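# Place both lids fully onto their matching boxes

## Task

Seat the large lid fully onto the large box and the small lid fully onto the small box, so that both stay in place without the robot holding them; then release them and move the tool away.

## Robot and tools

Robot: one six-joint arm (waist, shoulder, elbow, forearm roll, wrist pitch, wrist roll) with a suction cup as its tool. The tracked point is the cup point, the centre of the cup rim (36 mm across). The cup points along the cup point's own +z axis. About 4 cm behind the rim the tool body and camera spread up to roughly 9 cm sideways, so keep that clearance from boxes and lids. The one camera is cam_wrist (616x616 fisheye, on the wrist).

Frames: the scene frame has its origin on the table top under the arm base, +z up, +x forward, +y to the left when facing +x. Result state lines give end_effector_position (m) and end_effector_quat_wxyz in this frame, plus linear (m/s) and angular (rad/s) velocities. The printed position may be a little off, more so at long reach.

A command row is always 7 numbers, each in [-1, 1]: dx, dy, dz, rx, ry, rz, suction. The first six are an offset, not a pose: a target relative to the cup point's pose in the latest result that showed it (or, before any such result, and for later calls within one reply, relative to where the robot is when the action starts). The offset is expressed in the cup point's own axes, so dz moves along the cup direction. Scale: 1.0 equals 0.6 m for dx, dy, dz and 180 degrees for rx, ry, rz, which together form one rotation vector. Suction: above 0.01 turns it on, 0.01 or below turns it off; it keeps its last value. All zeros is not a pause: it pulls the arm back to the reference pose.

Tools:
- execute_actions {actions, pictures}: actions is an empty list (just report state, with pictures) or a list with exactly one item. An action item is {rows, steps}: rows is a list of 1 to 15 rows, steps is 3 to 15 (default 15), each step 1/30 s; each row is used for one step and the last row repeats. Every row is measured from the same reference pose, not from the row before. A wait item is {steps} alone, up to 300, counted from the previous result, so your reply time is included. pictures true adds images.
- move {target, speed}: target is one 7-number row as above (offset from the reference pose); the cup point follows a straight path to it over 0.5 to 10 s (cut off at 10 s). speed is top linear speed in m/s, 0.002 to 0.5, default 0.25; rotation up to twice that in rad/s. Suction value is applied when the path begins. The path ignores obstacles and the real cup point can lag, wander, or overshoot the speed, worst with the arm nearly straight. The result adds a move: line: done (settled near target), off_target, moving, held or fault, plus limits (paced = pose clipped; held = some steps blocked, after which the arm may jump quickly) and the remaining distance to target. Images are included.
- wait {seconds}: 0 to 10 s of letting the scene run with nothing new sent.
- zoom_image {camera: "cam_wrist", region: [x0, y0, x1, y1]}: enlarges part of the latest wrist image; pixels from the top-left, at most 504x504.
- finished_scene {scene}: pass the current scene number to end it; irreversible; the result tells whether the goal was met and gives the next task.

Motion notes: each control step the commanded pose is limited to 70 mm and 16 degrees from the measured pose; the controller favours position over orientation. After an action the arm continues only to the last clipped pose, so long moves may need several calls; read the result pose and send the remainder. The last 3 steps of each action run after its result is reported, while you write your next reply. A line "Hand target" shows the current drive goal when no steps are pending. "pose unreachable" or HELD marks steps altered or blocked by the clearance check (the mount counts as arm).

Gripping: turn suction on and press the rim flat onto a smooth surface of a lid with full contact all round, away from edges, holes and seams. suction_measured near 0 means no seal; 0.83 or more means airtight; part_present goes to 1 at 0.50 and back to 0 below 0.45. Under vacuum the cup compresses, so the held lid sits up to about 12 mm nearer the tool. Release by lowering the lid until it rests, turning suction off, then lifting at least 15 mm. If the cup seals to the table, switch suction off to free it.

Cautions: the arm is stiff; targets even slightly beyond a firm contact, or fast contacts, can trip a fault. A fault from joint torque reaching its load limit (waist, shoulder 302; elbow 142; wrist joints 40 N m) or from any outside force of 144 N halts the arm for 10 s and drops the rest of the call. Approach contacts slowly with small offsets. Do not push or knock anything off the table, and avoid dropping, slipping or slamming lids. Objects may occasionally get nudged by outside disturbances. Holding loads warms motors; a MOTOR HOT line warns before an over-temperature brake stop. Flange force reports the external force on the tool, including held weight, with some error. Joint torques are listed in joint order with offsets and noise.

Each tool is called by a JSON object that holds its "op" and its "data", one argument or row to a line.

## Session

{"op": "execute_actions", "data": {
  "actions": []
}}

Scene clock: 0.00 s of 6200.00 s.
end_effector_position=(+0.6447, -0.0172, +0.4533) suction_measured=0.00 part_present=0 end_effector_quat_wxyz=(+0.007, +0.014, +1.000, +0.002) end_effector_velocity=(-0.001, -0.000, +0.001) end_effector_angular_velocity=(-0.001, -0.000, -0.001)
Joint positions: [-0.055  0.168  1.62   0.002  1.355 -0.052]
Joint velocities: [-0.    -0.001 -0.    -0.001  0.001  0.001]
Joint torques (N m, as the joint torque sensors report them, + toward a larger angle): no reading
Flange force (N, the push that the arm receives, along the end effector's own x y z axes): no reading
Hand target: +0.645, -0.017, +0.453; +0.007, +0.014, +1.000, +0.002

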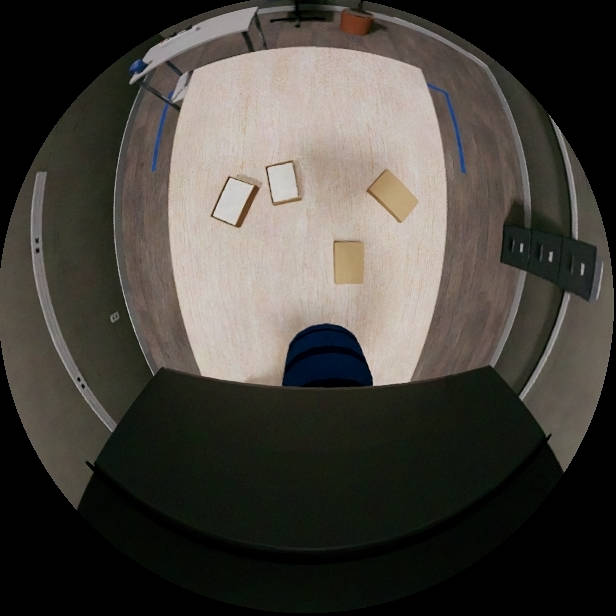

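{"op": "move", "data": {
  "target": [0.033,-0.112,0.58,0,0,-0.5,0]
}}

Scene clock: 3.77 s of 6200.00 s.
end_effector_position=(+0.6283, -0.0832, +0.1048) suction_measured=0.00 part_present=0 end_effector_quat_wxyz=(-0.006, +0.697, -0.717, +0.004) end_effector_velocity=(-0.001, +0.000, -0.002) end_effector_angular_velocity=(+0.002, +0.004, +0.002)
Joint positions: [-0.162  0.437  1.979  0.002  0.725 -1.73 ]
Joint velocities: [-0.001  0.003  0.     0.002  0.002 -0.004]
Joint torques (N m, as the joint torque sensors report them, + toward a larger angle): [  0.3  -69.74 -28.38   2.61   0.4    0.24]
Flange force (N, the push that the arm receives, along the end effector's own x y z axes): [1.0 1.9 2.4]
Hand target: +0.628, -0.083, +0.105; -0.006, +0.697, -0.717, +0.004
Off the commanded pose: 0.001 m, 0 deg.
Kept back: nothing.
move: done

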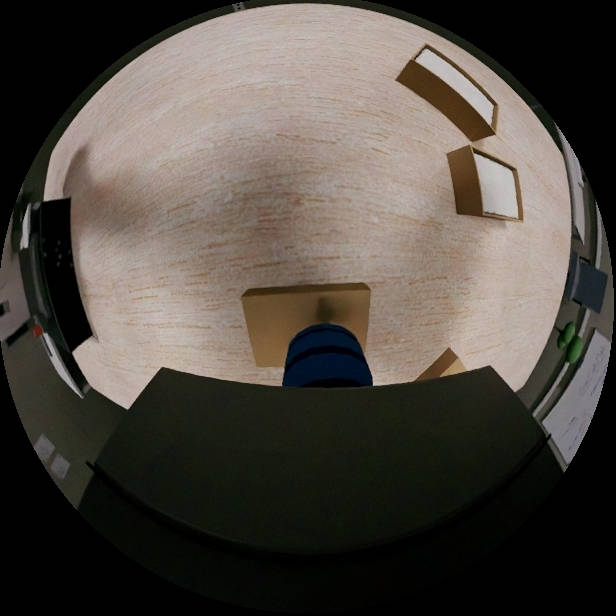

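{"op": "move", "data": {
  "target": [0.075,0.03,0.1,0,0,-0.014,1],
  "speed": 0.1
}}

Scene clock: 5.10 s of 6200.00 s.
end_effector_position=(+0.6101, -0.1276, +0.0444) suction_measured=0.00 part_present=0 end_effector_quat_wxyz=(-0.006, +0.713, -0.701, +0.004) end_effector_velocity=(-0.000, +0.000, -0.001) end_effector_angular_velocity=(+0.001, +0.001, -0.000)
Joint positions: [-0.238  0.509  2.024  0.002  0.61  -1.85 ]
Joint velocities: [ 0.     0.001  0.     0.001 -0.    -0.001]
Joint torques (N m, as the joint torque sensors report them, + toward a larger angle): [  0.47 -71.67 -24.14   2.17   0.39   0.06]
Flange force (N, the push that the arm receives, along the end effector's own x y z axes): [0.1 2.0 0.5]
Hand target: +0.610, -0.128, +0.044; -0.006, +0.713, -0.701, +0.004
Off the commanded pose: 0.000 m, 0 deg.
Kept back: nothing.
move: done

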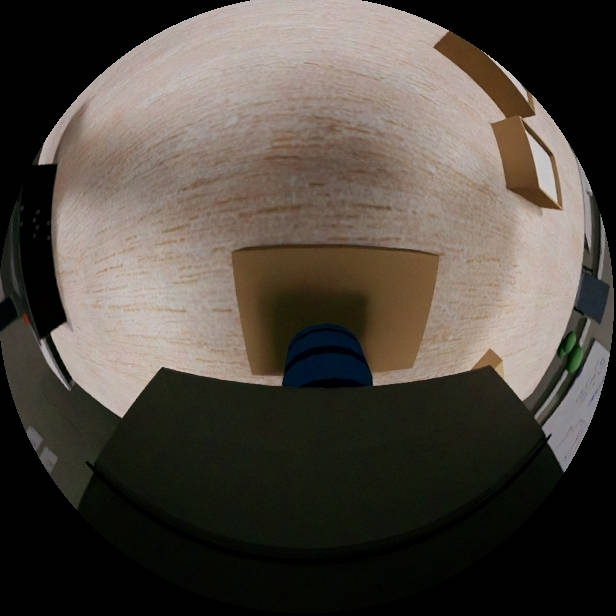

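{"op": "move", "data": {
  "target": [-0.012,-0.008,0.02,0,0,0,1],
  "speed": 0.04
}}

{"op": "move", "data": {
  "target": [0,0,0.014,0,0,0,1],
  "speed": 0.015
}}

Scene clock: 6.07 s of 6200.00 s.
end_effector_position=(+0.6149, -0.1203, +0.0325) suction_measured=0.00 part_present=0 end_effector_quat_wxyz=(-0.006, +0.713, -0.701, +0.004) end_effector_velocity=(+0.000, +0.001, -0.001) end_effector_angular_velocity=(-0.000, -0.000, +0.001)
Joint positions: [-0.225  0.529  2.02   0.002  0.592 -1.837]
Joint velocities: [ 0.001  0.002 -0.    -0.    -0.002 -0.   ]
Joint torques (N m, as the joint torque sensors report them, + toward a larger angle): [  0.66 -73.44 -23.99   2.19   0.41   0.16]
Flange force (N, the push that the arm receives, along the end effector's own x y z axes): [0.5 2.6 0.9]
Hand target: +0.615, -0.120, +0.033; -0.006, +0.713, -0.701, +0.004
Off the commanded pose: 0.000 m, 0 deg.
Kept back: nothing.
move: done

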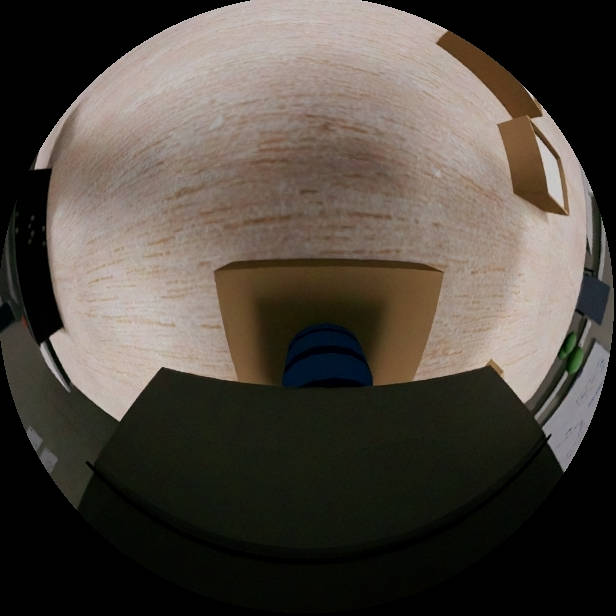

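Scene clock: 6.83 s of 6200.00 s.
end_effector_position=(+0.6151, -0.1203, +0.0241) suction_measured=0.79 part_present=1 end_effector_quat_wxyz=(-0.006, +0.713, -0.701, +0.004) end_effector_velocity=(-0.000, +0.001, -0.001) end_effector_angular_velocity=(+0.001, +0.001, -0.000)
Joint positions: [-0.225  0.542  2.022  0.002  0.578 -1.837]
Joint velocities: [ 0.001  0.001 -0.     0.001  0.     0.   ]
Joint torques (N m, as the joint torque sensors report them, + toward a larger angle): [  0.95 -74.11 -23.78   2.19   0.32   0.37]
Flange force (N, the push that the arm receives, along the end effector's own x y z axes): [1.1 3.1 1.2]
Hand target: +0.615, -0.120, +0.024; -0.006, +0.713, -0.701, +0.004
Off the commanded pose: 0.000 m, 0 deg.
Kept back: nothing.
move: done

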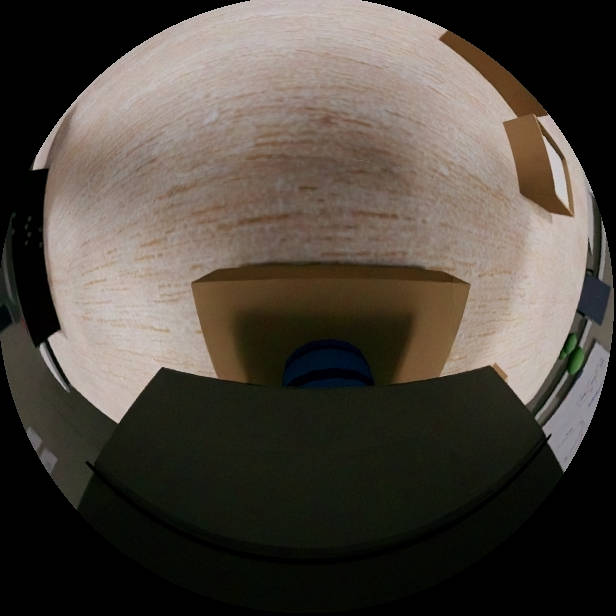

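{"op": "move", "data": {
  "target": [0,0,-0.25,0,0,0,1]
}}

{"op": "move", "data": {
  "target": [-0.15,-0.375,0,0,0,-0.04,1]
}}

Scene clock: 8.10 s of 6200.00 s.
end_effector_position=(+0.6128, -0.1205, +0.1741) suction_measured=0.94 part_present=1 end_effector_quat_wxyz=(-0.006, +0.713, -0.701, +0.004) end_effector_velocity=(+0.000, -0.000, +0.001) end_effector_angular_velocity=(+0.000, -0.001, -0.002)
Joint positions: [-0.225  0.341  1.957  0.002  0.844 -1.837]
Joint velocities: [-0.    -0.001 -0.001  0.001  0.     0.001]
Joint torques (N m, as the joint torque sensors report them, + toward a larger angle): [  0.3  -63.14 -31.72   2.96   0.51   0.19]
Flange force (N, the push that the arm receives, along the end effector's own x y z axes): [0.4 3.0 1.6]
Hand target: +0.613, -0.121, +0.174; -0.006, +0.713, -0.701, +0.004
Off the commanded pose: 0.000 m, 0 deg.
Kept back: nothing.
move: done

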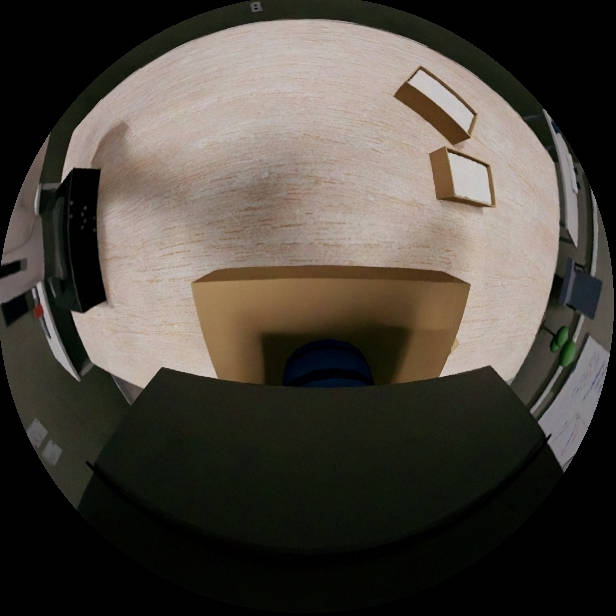

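Scene clock: 9.50 s of 6200.00 s.
end_effector_position=(+0.8360, -0.0264, +0.1776) suction_measured=0.94 part_present=1 end_effector_quat_wxyz=(-0.006, +0.755, -0.655, +0.004) end_effector_velocity=(+0.000, +0.000, -0.001) end_effector_angular_velocity=(-0.001, +0.001, +0.000)
Joint positions: [-0.049  0.62   1.5    0.002  1.022 -1.786]
Joint velocities: [ 0.001  0.002 -0.001 -0.001  0.     0.001]
Joint torques (N m, as the joint torque sensors report them, + toward a larger angle): [  1.17 -94.73 -36.27   3.35   0.44   0.21]
Flange force (N, the push that the arm receives, along the end effector's own x y z axes): [1.3 2.3 2.9]
Hand target: +0.836, -0.026, +0.178; -0.006, +0.755, -0.655, +0.004
Off the commanded pose: 0.001 m, 0 deg.
Kept back: nothing.
move: done

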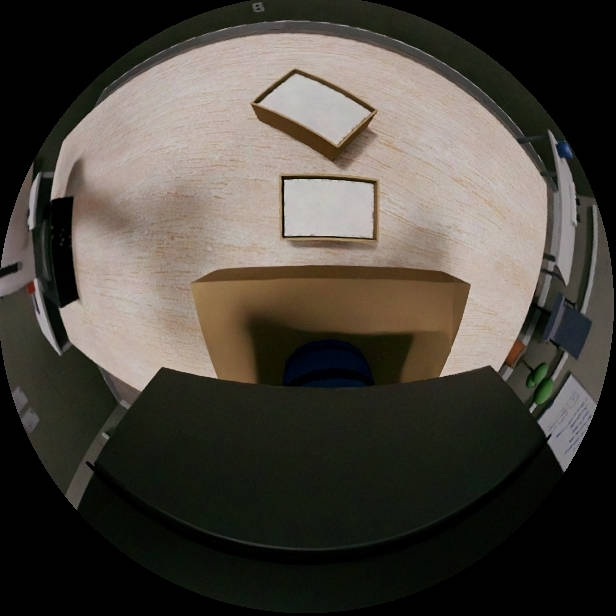

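{"op": "move", "data": {
  "target": [-0.142,-0.018,0.145,0,0,0.008,1],
  "speed": 0.1
}}

{"op": "zoom_image", "data": {
  "camera": "cam_wrist",
  "region": [170, 200, 490, 320]
}}

Scene clock: 11.27 s of 6200.00 s.
end_effector_position=(+0.8357, +0.0597, +0.0908) suction_measured=0.94 part_present=1 end_effector_quat_wxyz=(-0.006, +0.747, -0.665, +0.004) end_effector_velocity=(-0.000, -0.001, -0.000) end_effector_angular_velocity=(+0.000, +0.001, -0.002)
Joint positions: [ 0.054  0.701  1.542  0.002  0.899 -1.659]
Joint velocities: [-0.001  0.     0.     0.     0.001  0.001]
Joint torques (N m, as the joint torque sensors report them, + toward a larger angle): [ -0.11 -97.58 -32.87   3.06   0.51   0.1 ]
Flange force (N, the push that the arm receives, along the end effector's own x y z axes): [0.7 1.4 2.2]
Hand target: +0.836, +0.060, +0.091; -0.006, +0.747, -0.665, +0.004
Off the commanded pose: 0.000 m, 0 deg.
Kept back: nothing.
move: done

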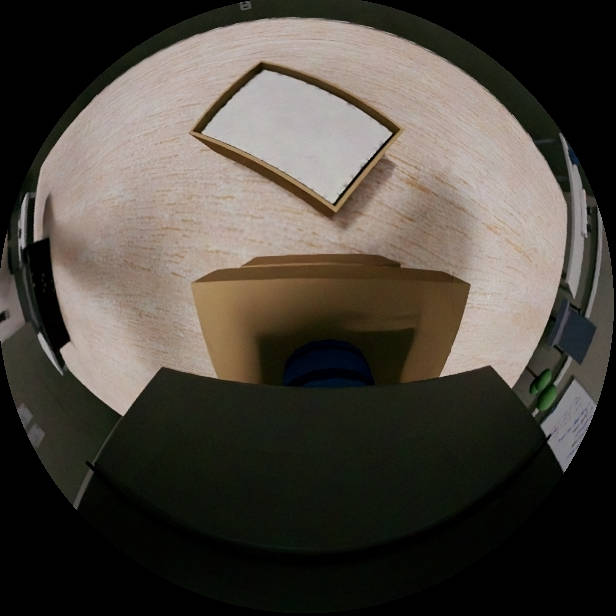

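Region (170, 200, 490, 320) of cam_wrist's 616x616 image, scaled by 1.575, with more detail than that image has; it fills the top 189 rows of this view, and the rest is white.

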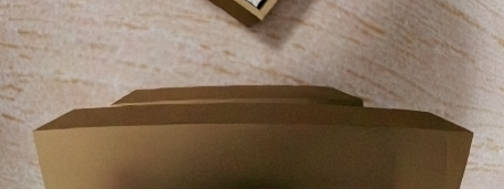

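{"op": "move", "data": {
  "target": [0,0,0.05,0,0,0,1],
  "speed": 0.05
}}

{"op": "move", "data": {
  "target": [0,0,0.014,0,0,0,1],
  "speed": 0.01
}}

Scene clock: 12.40 s of 6200.00 s.
end_effector_position=(+0.8362, +0.0598, +0.0608) suction_measured=0.94 part_present=1 end_effector_quat_wxyz=(-0.006, +0.747, -0.665, +0.004) end_effector_velocity=(-0.000, -0.000, -0.001) end_effector_angular_velocity=(-0.001, +0.001, +0.002)
Joint positions: [ 0.054  0.732  1.552  0.002  0.858 -1.659]
Joint velocities: [-0.     0.001  0.    -0.001 -0.    -0.002]
Joint torques (N m, as the joint torque sensors report them, + toward a larger angle): [  0.06 -99.34 -32.2    3.01   0.54   0.05]
Flange force (N, the push that the arm receives, along the end effector's own x y z axes): [0.6 2.2 2.3]
Hand target: +0.836, +0.060, +0.061; -0.006, +0.747, -0.665, +0.004
Off the commanded pose: 0.000 m, 0 deg.
Kept back: nothing.
move: done

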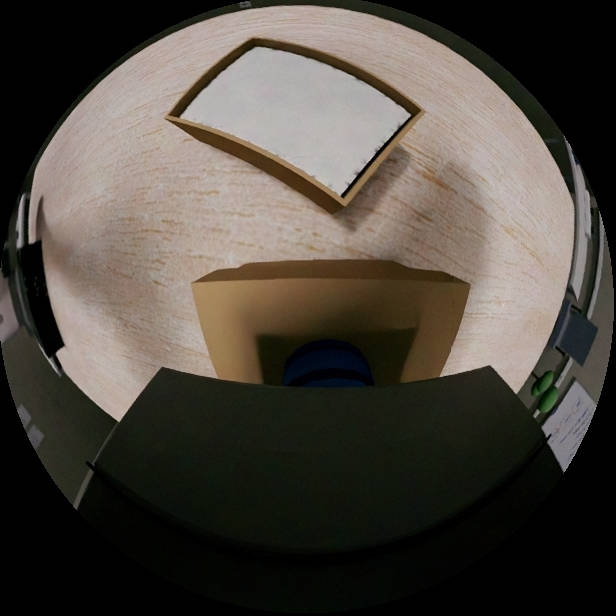

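Scene clock: 13.47 s of 6200.00 s.
end_effector_position=(+0.8363, +0.0598, +0.0524) suction_measured=0.94 part_present=1 end_effector_quat_wxyz=(-0.006, +0.747, -0.665, +0.004) end_effector_velocity=(-0.000, +0.001, +0.000) end_effector_angular_velocity=(-0.000, -0.000, +0.002)
Joint positions: [ 0.054  0.741  1.554  0.002  0.847 -1.659]
Joint velocities: [ 0.001 -0.     0.    -0.    -0.    -0.001]
Joint torques (N m, as the joint torque sensors report them, + toward a larger angle): [  2.6  -91.05 -26.76   3.54   0.59   0.26]
Flange force (N, the push that the arm receives, along the end effector's own x y z axes): [3.7 0.7 -8.5]
Hand target: +0.836, +0.060, +0.052; -0.006, +0.747, -0.665, +0.004
Off the commanded pose: 0.000 m, 0 deg.
Kept back: nothing.
move: done

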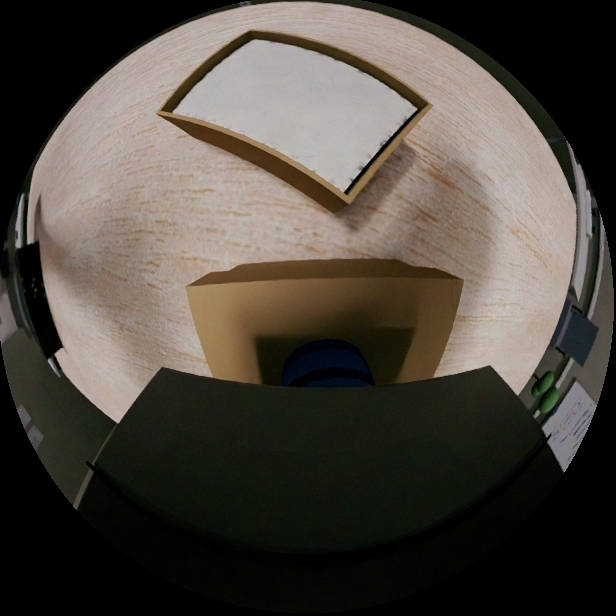

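Left catching again; shift left 4 mm.

{"op": "move", "data": {
  "target": [0,0,-0.014,0,0,0,1],
  "speed": 0.015
}}

{"op": "move", "data": {
  "target": [0,0.007,0,0,0,0,1],
  "speed": 0.01
}}

{"op": "move", "data": {
  "target": [0,0,0.014,0,0,0,1],
  "speed": 0.01
}}

Scene clock: 14.47 s of 6200.00 s.
end_effector_position=(+0.8362, +0.0598, +0.0608) suction_measured=0.94 part_present=1 end_effector_quat_wxyz=(-0.006, +0.747, -0.665, +0.004) end_effector_velocity=(+0.000, +0.001, +0.002) end_effector_angular_velocity=(+0.000, -0.002, +0.001)
Joint positions: [ 0.054  0.732  1.552  0.002  0.858 -1.659]
Joint velocities: [ 0.001 -0.002 -0.     0.     0.     0.   ]
Joint torques (N m, as the joint torque sensors report them, + toward a larger angle): [  0.16 -98.86 -32.71   2.98   0.42   0.14]
Flange force (N, the push that the arm receives, along the end effector's own x y z axes): [0.0 3.9 1.7]
Hand target: +0.836, +0.060, +0.061; -0.006, +0.747, -0.665, +0.004
Off the commanded pose: 0.000 m, 0 deg.
Kept back: nothing.
move: done

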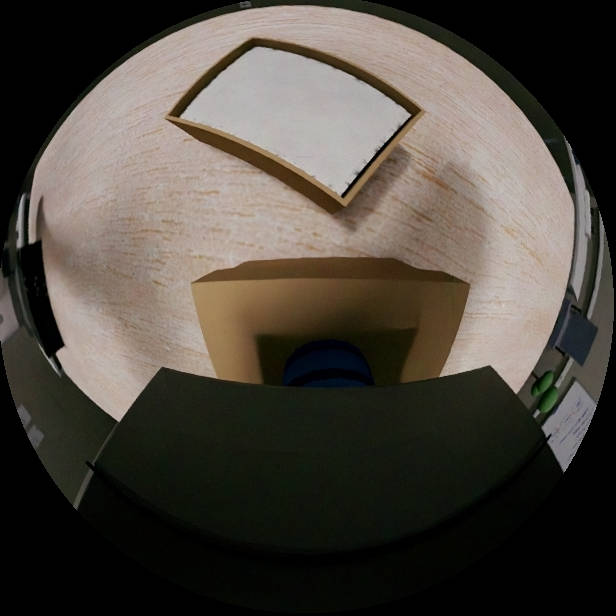

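Scene clock: 15.17 s of 6200.00 s.
end_effector_position=(+0.8320, +0.0593, +0.0607) suction_measured=0.94 part_present=1 end_effector_quat_wxyz=(-0.006, +0.747, -0.665, +0.004) end_effector_velocity=(-0.001, +0.001, -0.000) end_effector_angular_velocity=(+0.001, +0.001, -0.001)
Joint positions: [ 0.053  0.727  1.562  0.002  0.853 -1.659]
Joint velocities: [0.    0.    0.    0.001 0.001 0.001]
Joint torques (N m, as the joint torque sensors report them, + toward a larger angle): [  0.28 -98.2  -32.34   2.96   0.43   0.27]
Flange force (N, the push that the arm receives, along the end effector's own x y z axes): [1.0 3.3 1.7]
Hand target: +0.832, +0.059, +0.061; -0.006, +0.747, -0.665, +0.004
Off the commanded pose: 0.000 m, 0 deg.
Kept back: nothing.
move: done

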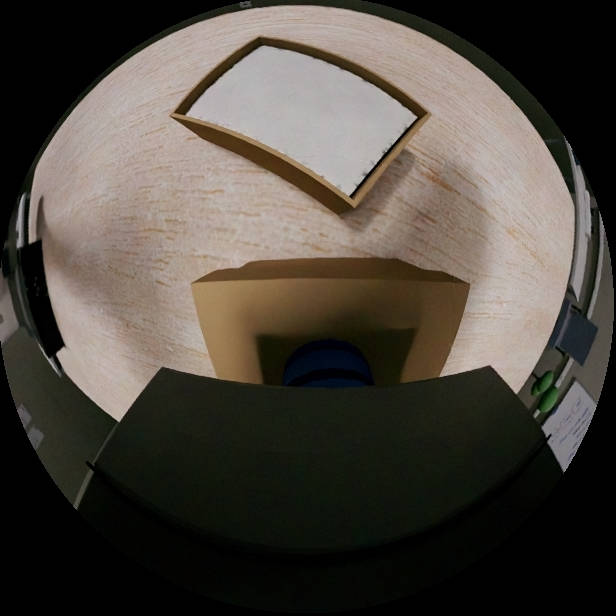

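Scene clock: 16.23 s of 6200.00 s.
end_effector_position=(+0.8321, +0.0593, +0.0523) suction_measured=0.94 part_present=1 end_effector_quat_wxyz=(-0.006, +0.747, -0.665, +0.004) end_effector_velocity=(+0.000, -0.001, -0.000) end_effector_angular_velocity=(-0.001, +0.001, +0.000)
Joint positions: [ 0.053  0.736  1.564  0.002  0.842 -1.659]
Joint velocities: [-0.001  0.001 -0.    -0.001  0.    -0.   ]
Joint torques (N m, as the joint torque sensors report them, + toward a larger angle): [  0.32 -97.87 -31.55   3.01   0.42   0.22]
Flange force (N, the push that the arm receives, along the end effector's own x y z axes): [1.4 2.9 1.2]
Hand target: +0.832, +0.059, +0.052; -0.006, +0.747, -0.665, +0.004
Off the commanded pose: 0.000 m, 0 deg.
Kept back: nothing.
move: done

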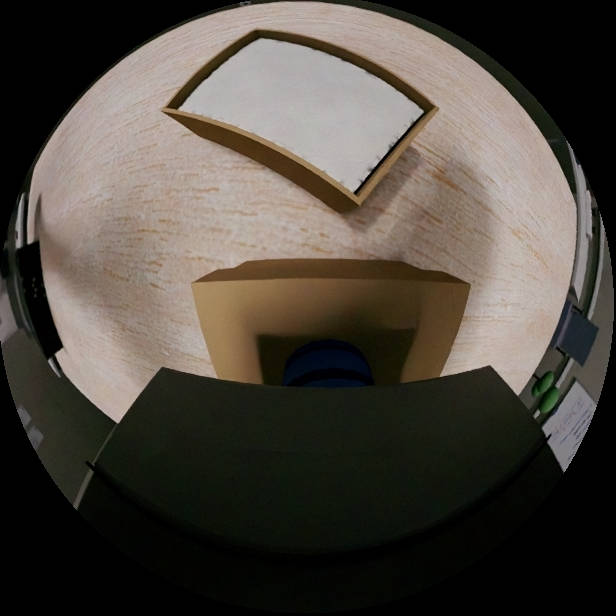

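{"op": "move", "data": {
  "target": [0,0,0.017,0,0,0,1],
  "speed": 0.015
}}

{"op": "move", "data": {
  "target": [0,0,-0.001,0,0,0,0],
  "speed": 0.01
}}

{"op": "move", "data": {
  "target": [0,0,-0.13,0,0,0,0],
  "speed": 0.15
}}

{"op": "move", "data": {
  "target": [0.528,0.088,0.02,0,0,0.77,0]
}}

Scene clock: 17.37 s of 6200.00 s.
end_effector_position=(+0.8323, +0.0593, +0.0421) suction_measured=0.94 part_present=1 end_effector_quat_wxyz=(-0.006, +0.747, -0.665, +0.004) end_effector_velocity=(-0.000, -0.000, -0.001) end_effector_angular_velocity=(-0.001, +0.001, +0.000)
Joint positions: [ 0.053  0.747  1.566  0.002  0.829 -1.659]
Joint velocities: [ 0.     0.001  0.    -0.001  0.     0.001]
Joint torques (N m, as the joint torque sensors report them, + toward a larger angle): [ -0.64 -99.33 -31.53   2.82   0.53   0.16]
Flange force (N, the push that the arm receives, along the end effector's own x y z axes): [-0.1 2.9 1.7]
Hand target: +0.832, +0.059, +0.042; -0.006, +0.747, -0.665, +0.004
Off the commanded pose: 0.000 m, 0 deg.
Kept back: nothing.
move: done

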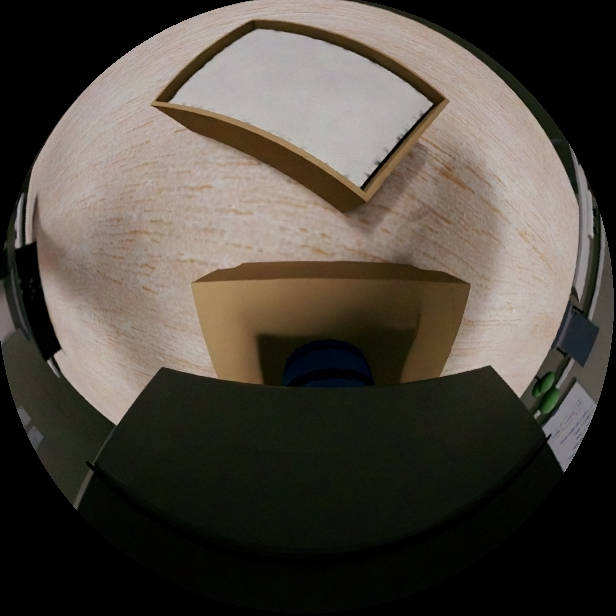

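Scene clock: 18.07 s of 6200.00 s.
end_effector_position=(+0.8322, +0.0593, +0.0427) suction_measured=0.00 part_present=0 end_effector_quat_wxyz=(-0.006, +0.747, -0.665, +0.004) end_effector_velocity=(+0.000, +0.000, -0.001) end_effector_angular_velocity=(-0.000, -0.000, +0.001)
Joint positions: [ 0.053  0.746  1.566  0.002  0.83  -1.659]
Joint velocities: [ 0.     0.001 -0.    -0.    -0.001 -0.   ]
Joint torques (N m, as the joint torque sensors report them, + toward a larger angle): [  0.18 -95.6  -29.38   2.86   0.56   0.2 ]
Flange force (N, the push that the arm receives, along the end effector's own x y z axes): [0.7 1.8 -1.8]
Hand target: +0.832, +0.059, +0.043; -0.006, +0.747, -0.665, +0.004
Off the commanded pose: 0.000 m, 0 deg.
Kept back: nothing.
move: done

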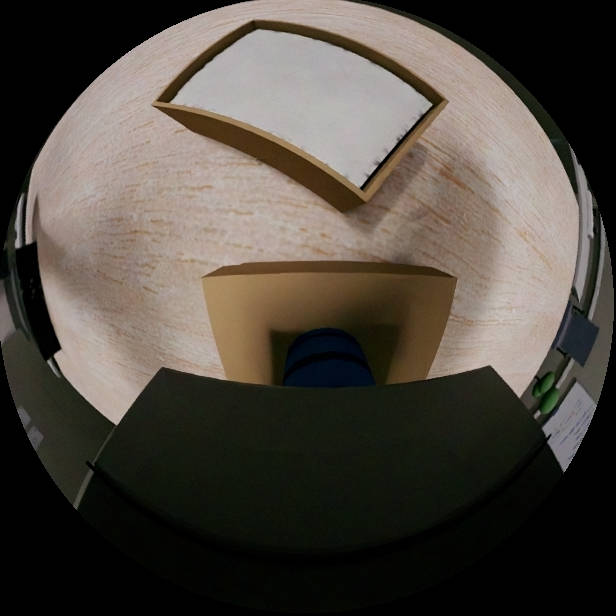

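Scene clock: 18.93 s of 6200.00 s.
end_effector_position=(+0.8310, +0.0592, +0.1206) suction_measured=0.00 part_present=0 end_effector_quat_wxyz=(-0.006, +0.747, -0.665, +0.004) end_effector_velocity=(+0.000, -0.000, +0.002) end_effector_angular_velocity=(+0.000, -0.002, -0.001)
Joint positions: [ 0.053  0.666  1.54   0.002  0.936 -1.659]
Joint velocities: [-0.    -0.002 -0.001  0.     0.001  0.   ]
Joint torques (N m, as the joint torque sensors report them, + toward a larger angle): [  0.15 -94.22 -33.67   3.32   0.28   0.1 ]
Flange force (N, the push that the arm receives, along the end effector's own x y z axes): [0.8 3.2 0.0]
Hand target: +0.831, +0.059, +0.121; -0.006, +0.747, -0.665, +0.004
Off the commanded pose: 0.000 m, 0 deg.
Kept back: nothing.
move: done

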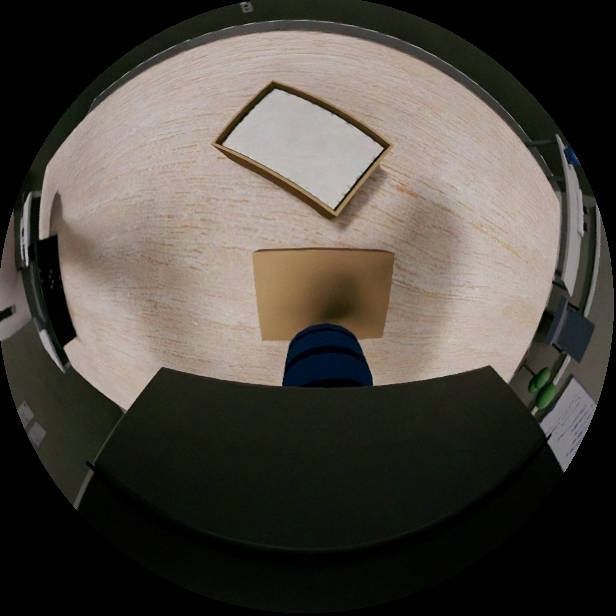

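Scene clock: 24.17 s of 6200.00 s.
end_effector_position=(+0.8163, -0.2617, +0.1076) suction_measured=0.00 part_present=0 end_effector_quat_wxyz=(+0.006, +0.358, +0.934, +0.004) end_effector_velocity=(-0.001, -0.000, +0.000) end_effector_angular_velocity=(+0.000, +0.001, -0.001)
Joint positions: [-0.327  0.709  1.487  0.002  0.947  0.38 ]
Joint velocities: [-0.001 -0.     0.    -0.     0.001  0.001]
Joint torques (N m, as the joint torque sensors report them, + toward a larger angle): [   0.37 -100.    -34.      3.14    0.34   -0.15]
Flange force (N, the push that the arm receives, along the end effector's own x y z axes): [0.6 -0.5 2.2]
Hand target: +0.816, -0.262, +0.108; +0.006, +0.358, +0.934, +0.004
Off the commanded pose: 0.001 m, 0 deg.
Kept back: nothing.
move: done

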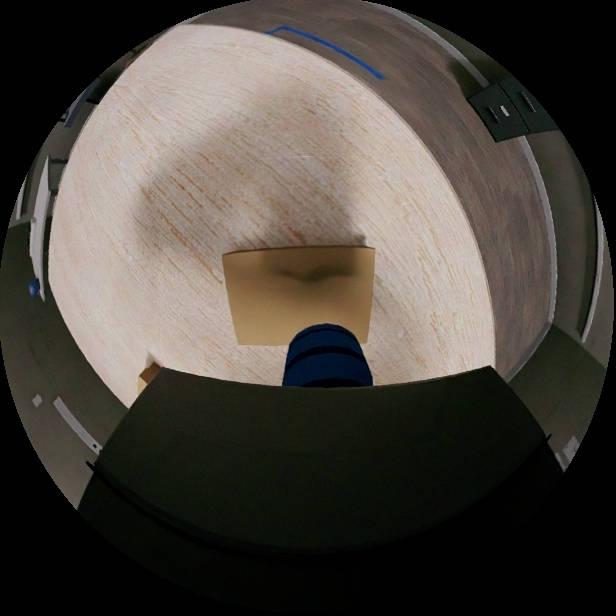

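{"op": "move", "data": {
  "target": [0.015,0.04,0.115,0,0,-0.012,1],
  "speed": 0.08
}}

{"op": "move", "data": {
  "target": [0,0,0.02,0,0,0,1],
  "speed": 0.015
}}

Scene clock: 25.63 s of 6200.00 s.
end_effector_position=(+0.8266, -0.2377, +0.0388) suction_measured=0.00 part_present=0 end_effector_quat_wxyz=(+0.006, +0.340, +0.940, +0.004) end_effector_velocity=(-0.000, -0.001, -0.001) end_effector_angular_velocity=(+0.000, -0.000, -0.002)
Joint positions: [-0.297  0.781  1.504  0.002  0.858  0.372]
Joint velocities: [-0.001  0.001 -0.     0.    -0.001  0.   ]
Joint torques (N m, as the joint torque sensors report them, + toward a larger angle): [   0.91 -102.32  -32.05    3.02    0.51    0.19]
Flange force (N, the push that the arm receives, along the end effector's own x y z axes): [1.8 -2.3 2.1]
Hand target: +0.827, -0.238, +0.039; +0.006, +0.340, +0.940, +0.004
Off the commanded pose: 0.000 m, 0 deg.
Kept back: nothing.
move: done

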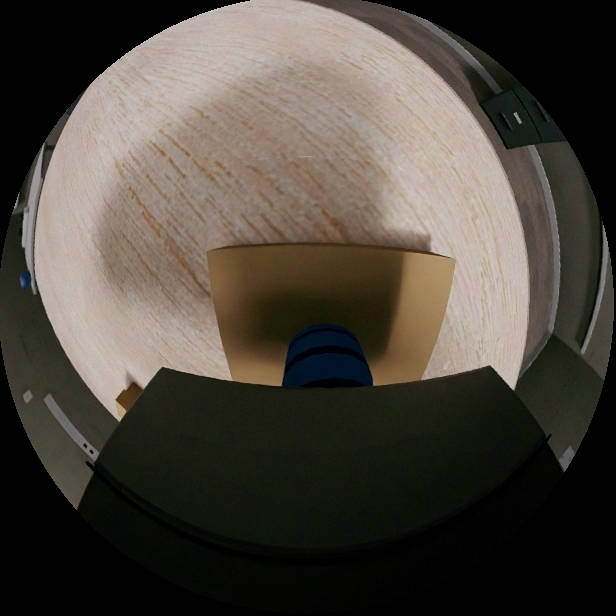

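Scene clock: 26.67 s of 6200.00 s.
end_effector_position=(+0.8267, -0.2376, +0.0268) suction_measured=0.88 part_present=1 end_effector_quat_wxyz=(+0.006, +0.340, +0.940, +0.004) end_effector_velocity=(-0.000, +0.001, -0.002) end_effector_angular_velocity=(+0.002, +0.001, -0.001)
Joint positions: [-0.297  0.793  1.506  0.002  0.843  0.372]
Joint velocities: [ 0.     0.002  0.001  0.001 -0.001  0.   ]
Joint torques (N m, as the joint torque sensors report them, + toward a larger angle): [   0.84 -103.77  -31.77    2.96    0.33    0.17]
Flange force (N, the push that the arm receives, along the end effector's own x y z axes): [1.3 -1.6 2.4]
Hand target: +0.827, -0.238, +0.027; +0.006, +0.340, +0.940, +0.004
Off the commanded pose: 0.000 m, 0 deg.
Kept back: nothing.
move: done

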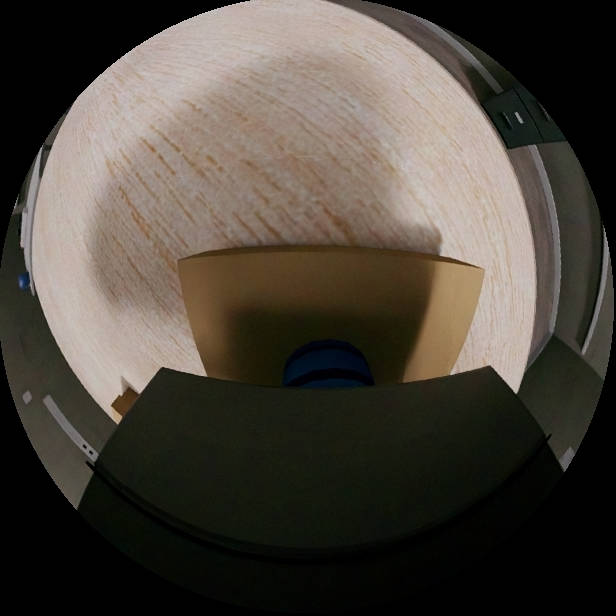

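{"op": "move", "data": {
  "target": [0,0,-0.26,0,0,0,1]
}}

{"op": "move", "data": {
  "target": [0.446,0.364,0,0,0,-0.6,1]
}}

Scene clock: 27.93 s of 6200.00 s.
end_effector_position=(+0.8245, -0.2379, +0.1827) suction_measured=0.94 part_present=1 end_effector_quat_wxyz=(+0.006, +0.340, +0.940, +0.004) end_effector_velocity=(+0.000, +0.000, +0.001) end_effector_angular_velocity=(-0.000, -0.001, -0.000)
Joint positions: [-0.297  0.646  1.443  0.002  1.054  0.372]
Joint velocities: [ 0.    -0.001 -0.001 -0.     0.001  0.001]
Joint torques (N m, as the joint torque sensors report them, + toward a larger angle): [  0.63 -97.49 -36.63   3.52   0.5    0.24]
Flange force (N, the push that the arm receives, along the end effector's own x y z axes): [0.6 -1.2 3.4]
Hand target: +0.825, -0.238, +0.183; +0.006, +0.340, +0.940, +0.004
Off the commanded pose: 0.000 m, 0 deg.
Kept back: nothing.
move: done

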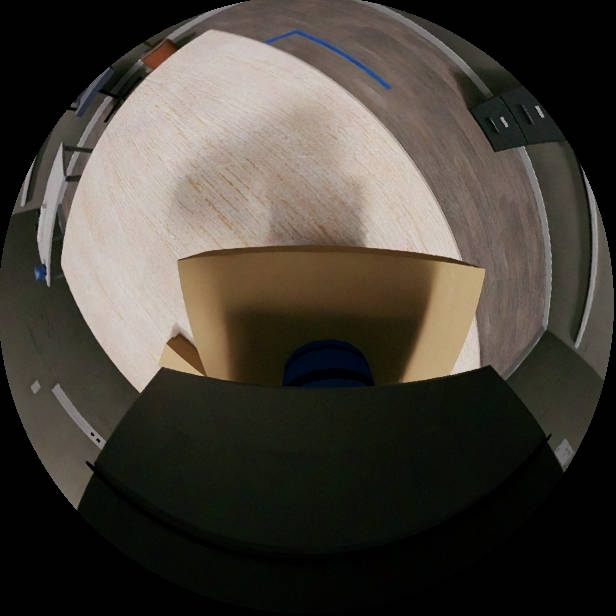

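Scene clock: 32.10 s of 6200.00 s.
end_effector_position=(+0.7577, +0.1010, +0.1827) suction_measured=0.94 part_present=1 end_effector_quat_wxyz=(+0.007, -0.561, +0.828, -0.002) end_effector_velocity=(-0.000, +0.001, +0.001) end_effector_angular_velocity=(-0.001, -0.001, +0.004)
Joint positions: [ 0.111  0.518  1.663  0.002  0.962 -1.105]
Joint velocities: [ 0.002 -0.001 -0.    -0.002  0.001 -0.001]
Joint torques (N m, as the joint torque sensors report them, + toward a larger angle): [  1.2  -83.75 -34.66   3.24   0.43   0.3 ]
Flange force (N, the push that the arm receives, along the end effector's own x y z axes): [2.7 0.7 2.2]
Hand target: +0.758, +0.101, +0.183; +0.007, -0.561, +0.828, -0.002
Off the commanded pose: 0.001 m, 0 deg.
Kept back: nothing.
move: done

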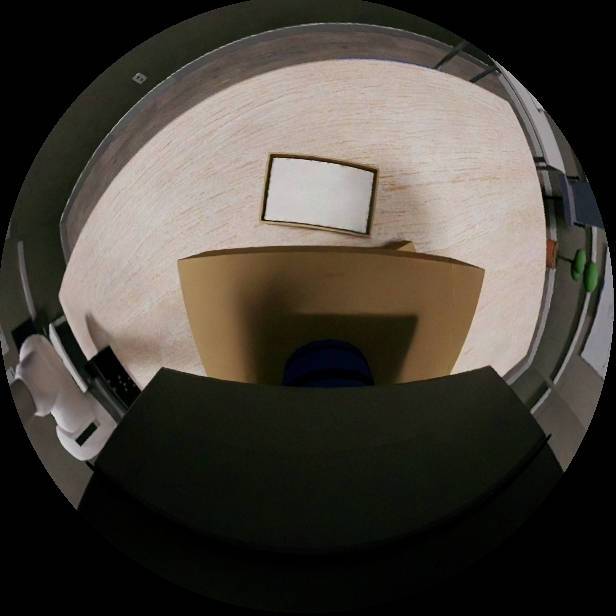

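{"op": "move", "data": {
  "target": [-0.163,0.003,0.15,0,0,0.034,1],
  "speed": 0.1
}}

{"op": "zoom_image", "data": {
  "camera": "cam_wrist",
  "region": [160, 190, 500, 300]
}}

Scene clock: 34.00 s of 6200.00 s.
end_effector_position=(+0.7933, +0.1928, +0.0934) suction_measured=0.94 part_present=1 end_effector_quat_wxyz=(+0.007, -0.516, +0.857, -0.002) end_effector_velocity=(-0.000, +0.000, +0.000) end_effector_angular_velocity=(-0.000, +0.001, +0.000)
Joint positions: [ 0.22   0.671  1.592  0.002  0.879 -0.89 ]
Joint velocities: [ 0.     0.    -0.     0.     0.001  0.   ]
Joint torques (N m, as the joint torque sensors report them, + toward a larger angle): [  0.44 -94.27 -32.77   3.2    0.42   0.04]
Flange force (N, the push that the arm receives, along the end effector's own x y z axes): [3.0 1.8 0.9]
Hand target: +0.793, +0.193, +0.093; +0.007, -0.516, +0.857, -0.002
Off the commanded pose: 0.000 m, 0 deg.
Kept back: nothing.
move: done

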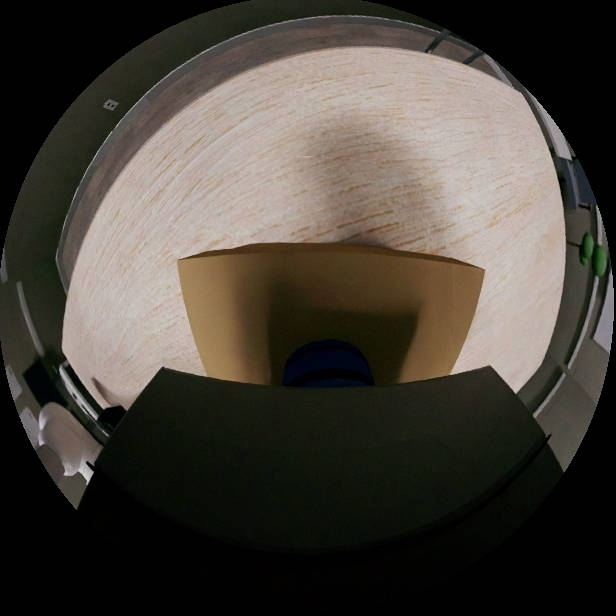

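Region (160, 190, 500, 300) of cam_wrist's 616x616 image, scaled by 1.482, with more detail than that image has; it fills the top 163 rows of this view, and the rest is white.

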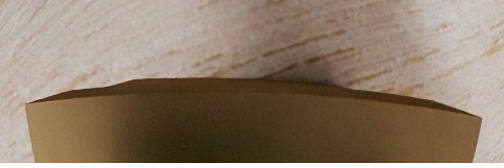

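{"op": "move", "data": {
  "target": [-0.002,0.008,0.035,0,0,0.006,1],
  "speed": 0.04
}}

{"op": "move", "data": {
  "target": [0,0,0.016,0,0,0,1],
  "speed": 0.01
}}

Scene clock: 35.03 s of 6200.00 s.
end_effector_position=(+0.7899, +0.1961, +0.0724) suction_measured=0.94 part_present=1 end_effector_quat_wxyz=(+0.007, -0.508, +0.861, -0.002) end_effector_velocity=(-0.001, +0.000, -0.001) end_effector_angular_velocity=(+0.000, +0.001, -0.001)
Joint positions: [ 0.225  0.69   1.606  0.002  0.847 -0.866]
Joint velocities: [-0.     0.001  0.001  0.001 -0.     0.   ]
Joint torques (N m, as the joint torque sensors report them, + toward a larger angle): [  0.42 -95.88 -31.81   2.83   0.52   0.35]
Flange force (N, the push that the arm receives, along the end effector's own x y z axes): [2.4 0.1 2.7]
Hand target: +0.790, +0.196, +0.072; +0.007, -0.508, +0.861, -0.002
Off the commanded pose: 0.000 m, 0 deg.
Kept back: nothing.
move: done

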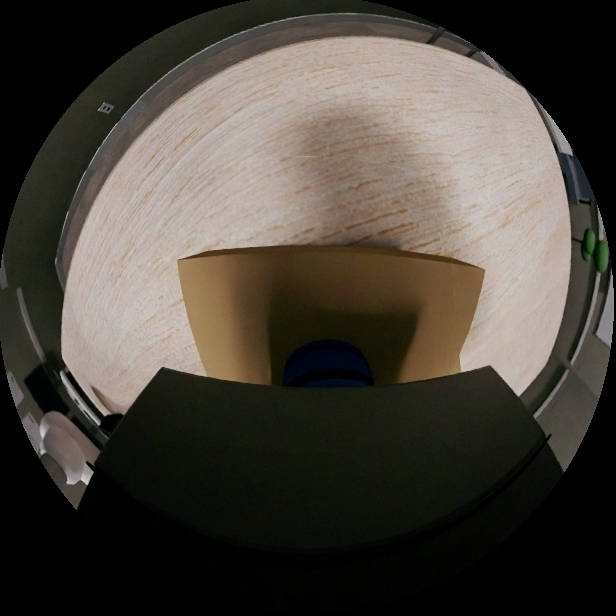

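Scene clock: 36.20 s of 6200.00 s.
end_effector_position=(+0.7901, +0.1961, +0.0628) suction_measured=0.94 part_present=1 end_effector_quat_wxyz=(+0.007, -0.508, +0.861, -0.002) end_effector_velocity=(-0.000, +0.002, -0.001) end_effector_angular_velocity=(-0.000, -0.001, +0.002)
Joint positions: [ 0.225  0.7    1.608  0.002  0.834 -0.866]
Joint velocities: [ 0.002  0.001  0.001 -0.    -0.003  0.001]
Joint torques (N m, as the joint torque sensors report them, + toward a larger angle): [  0.16 -93.   -30.39   2.87   0.42   0.26]
Flange force (N, the push that the arm receives, along the end effector's own x y z axes): [2.4 2.1 -1.4]
Hand target: +0.790, +0.196, +0.063; +0.007, -0.508, +0.861, -0.002
Off the commanded pose: 0.000 m, 0 deg.
Kept back: nothing.
move: done

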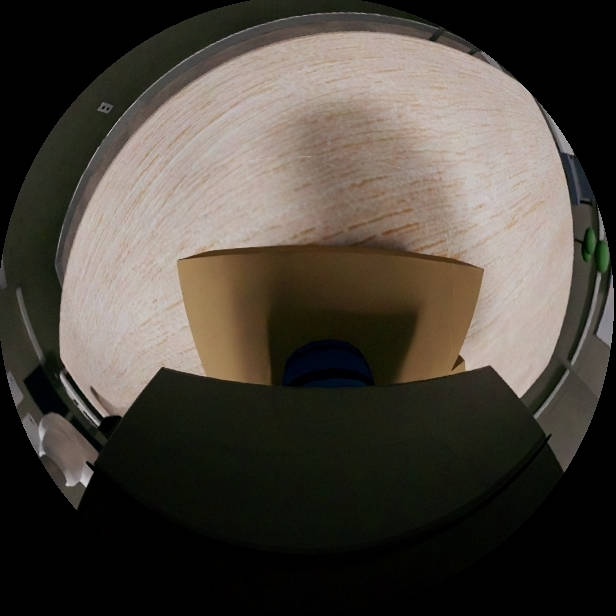

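{"op": "move", "data": {
  "target": [0,0,0.004,0,0,0,1],
  "speed": 0.01
}}

Scene clock: 37.13 s of 6200.00 s.
end_effector_position=(+0.7901, +0.1962, +0.0604) suction_measured=0.94 part_present=1 end_effector_quat_wxyz=(+0.007, -0.508, +0.861, -0.002) end_effector_velocity=(-0.000, +0.000, +0.001) end_effector_angular_velocity=(-0.000, +0.000, +0.001)
Joint positions: [ 0.225  0.703  1.609  0.002  0.83  -0.866]
Joint velocities: [ 0.    -0.001  0.    -0.     0.001 -0.   ]
Joint torques (N m, as the joint torque sensors report them, + toward a larger angle): [ -1.42 -86.25 -26.48   3.03   0.32   0.2 ]
Flange force (N, the push that the arm receives, along the end effector's own x y z axes): [1.0 2.1 -10.3]
Hand target: +0.790, +0.196, +0.060; +0.007, -0.508, +0.861, -0.002
Off the commanded pose: 0.000 m, 0 deg.
Kept back: nothing.
move: done

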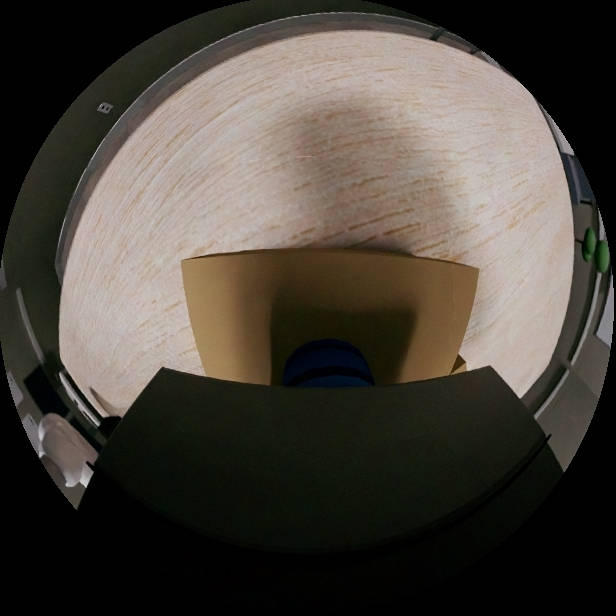

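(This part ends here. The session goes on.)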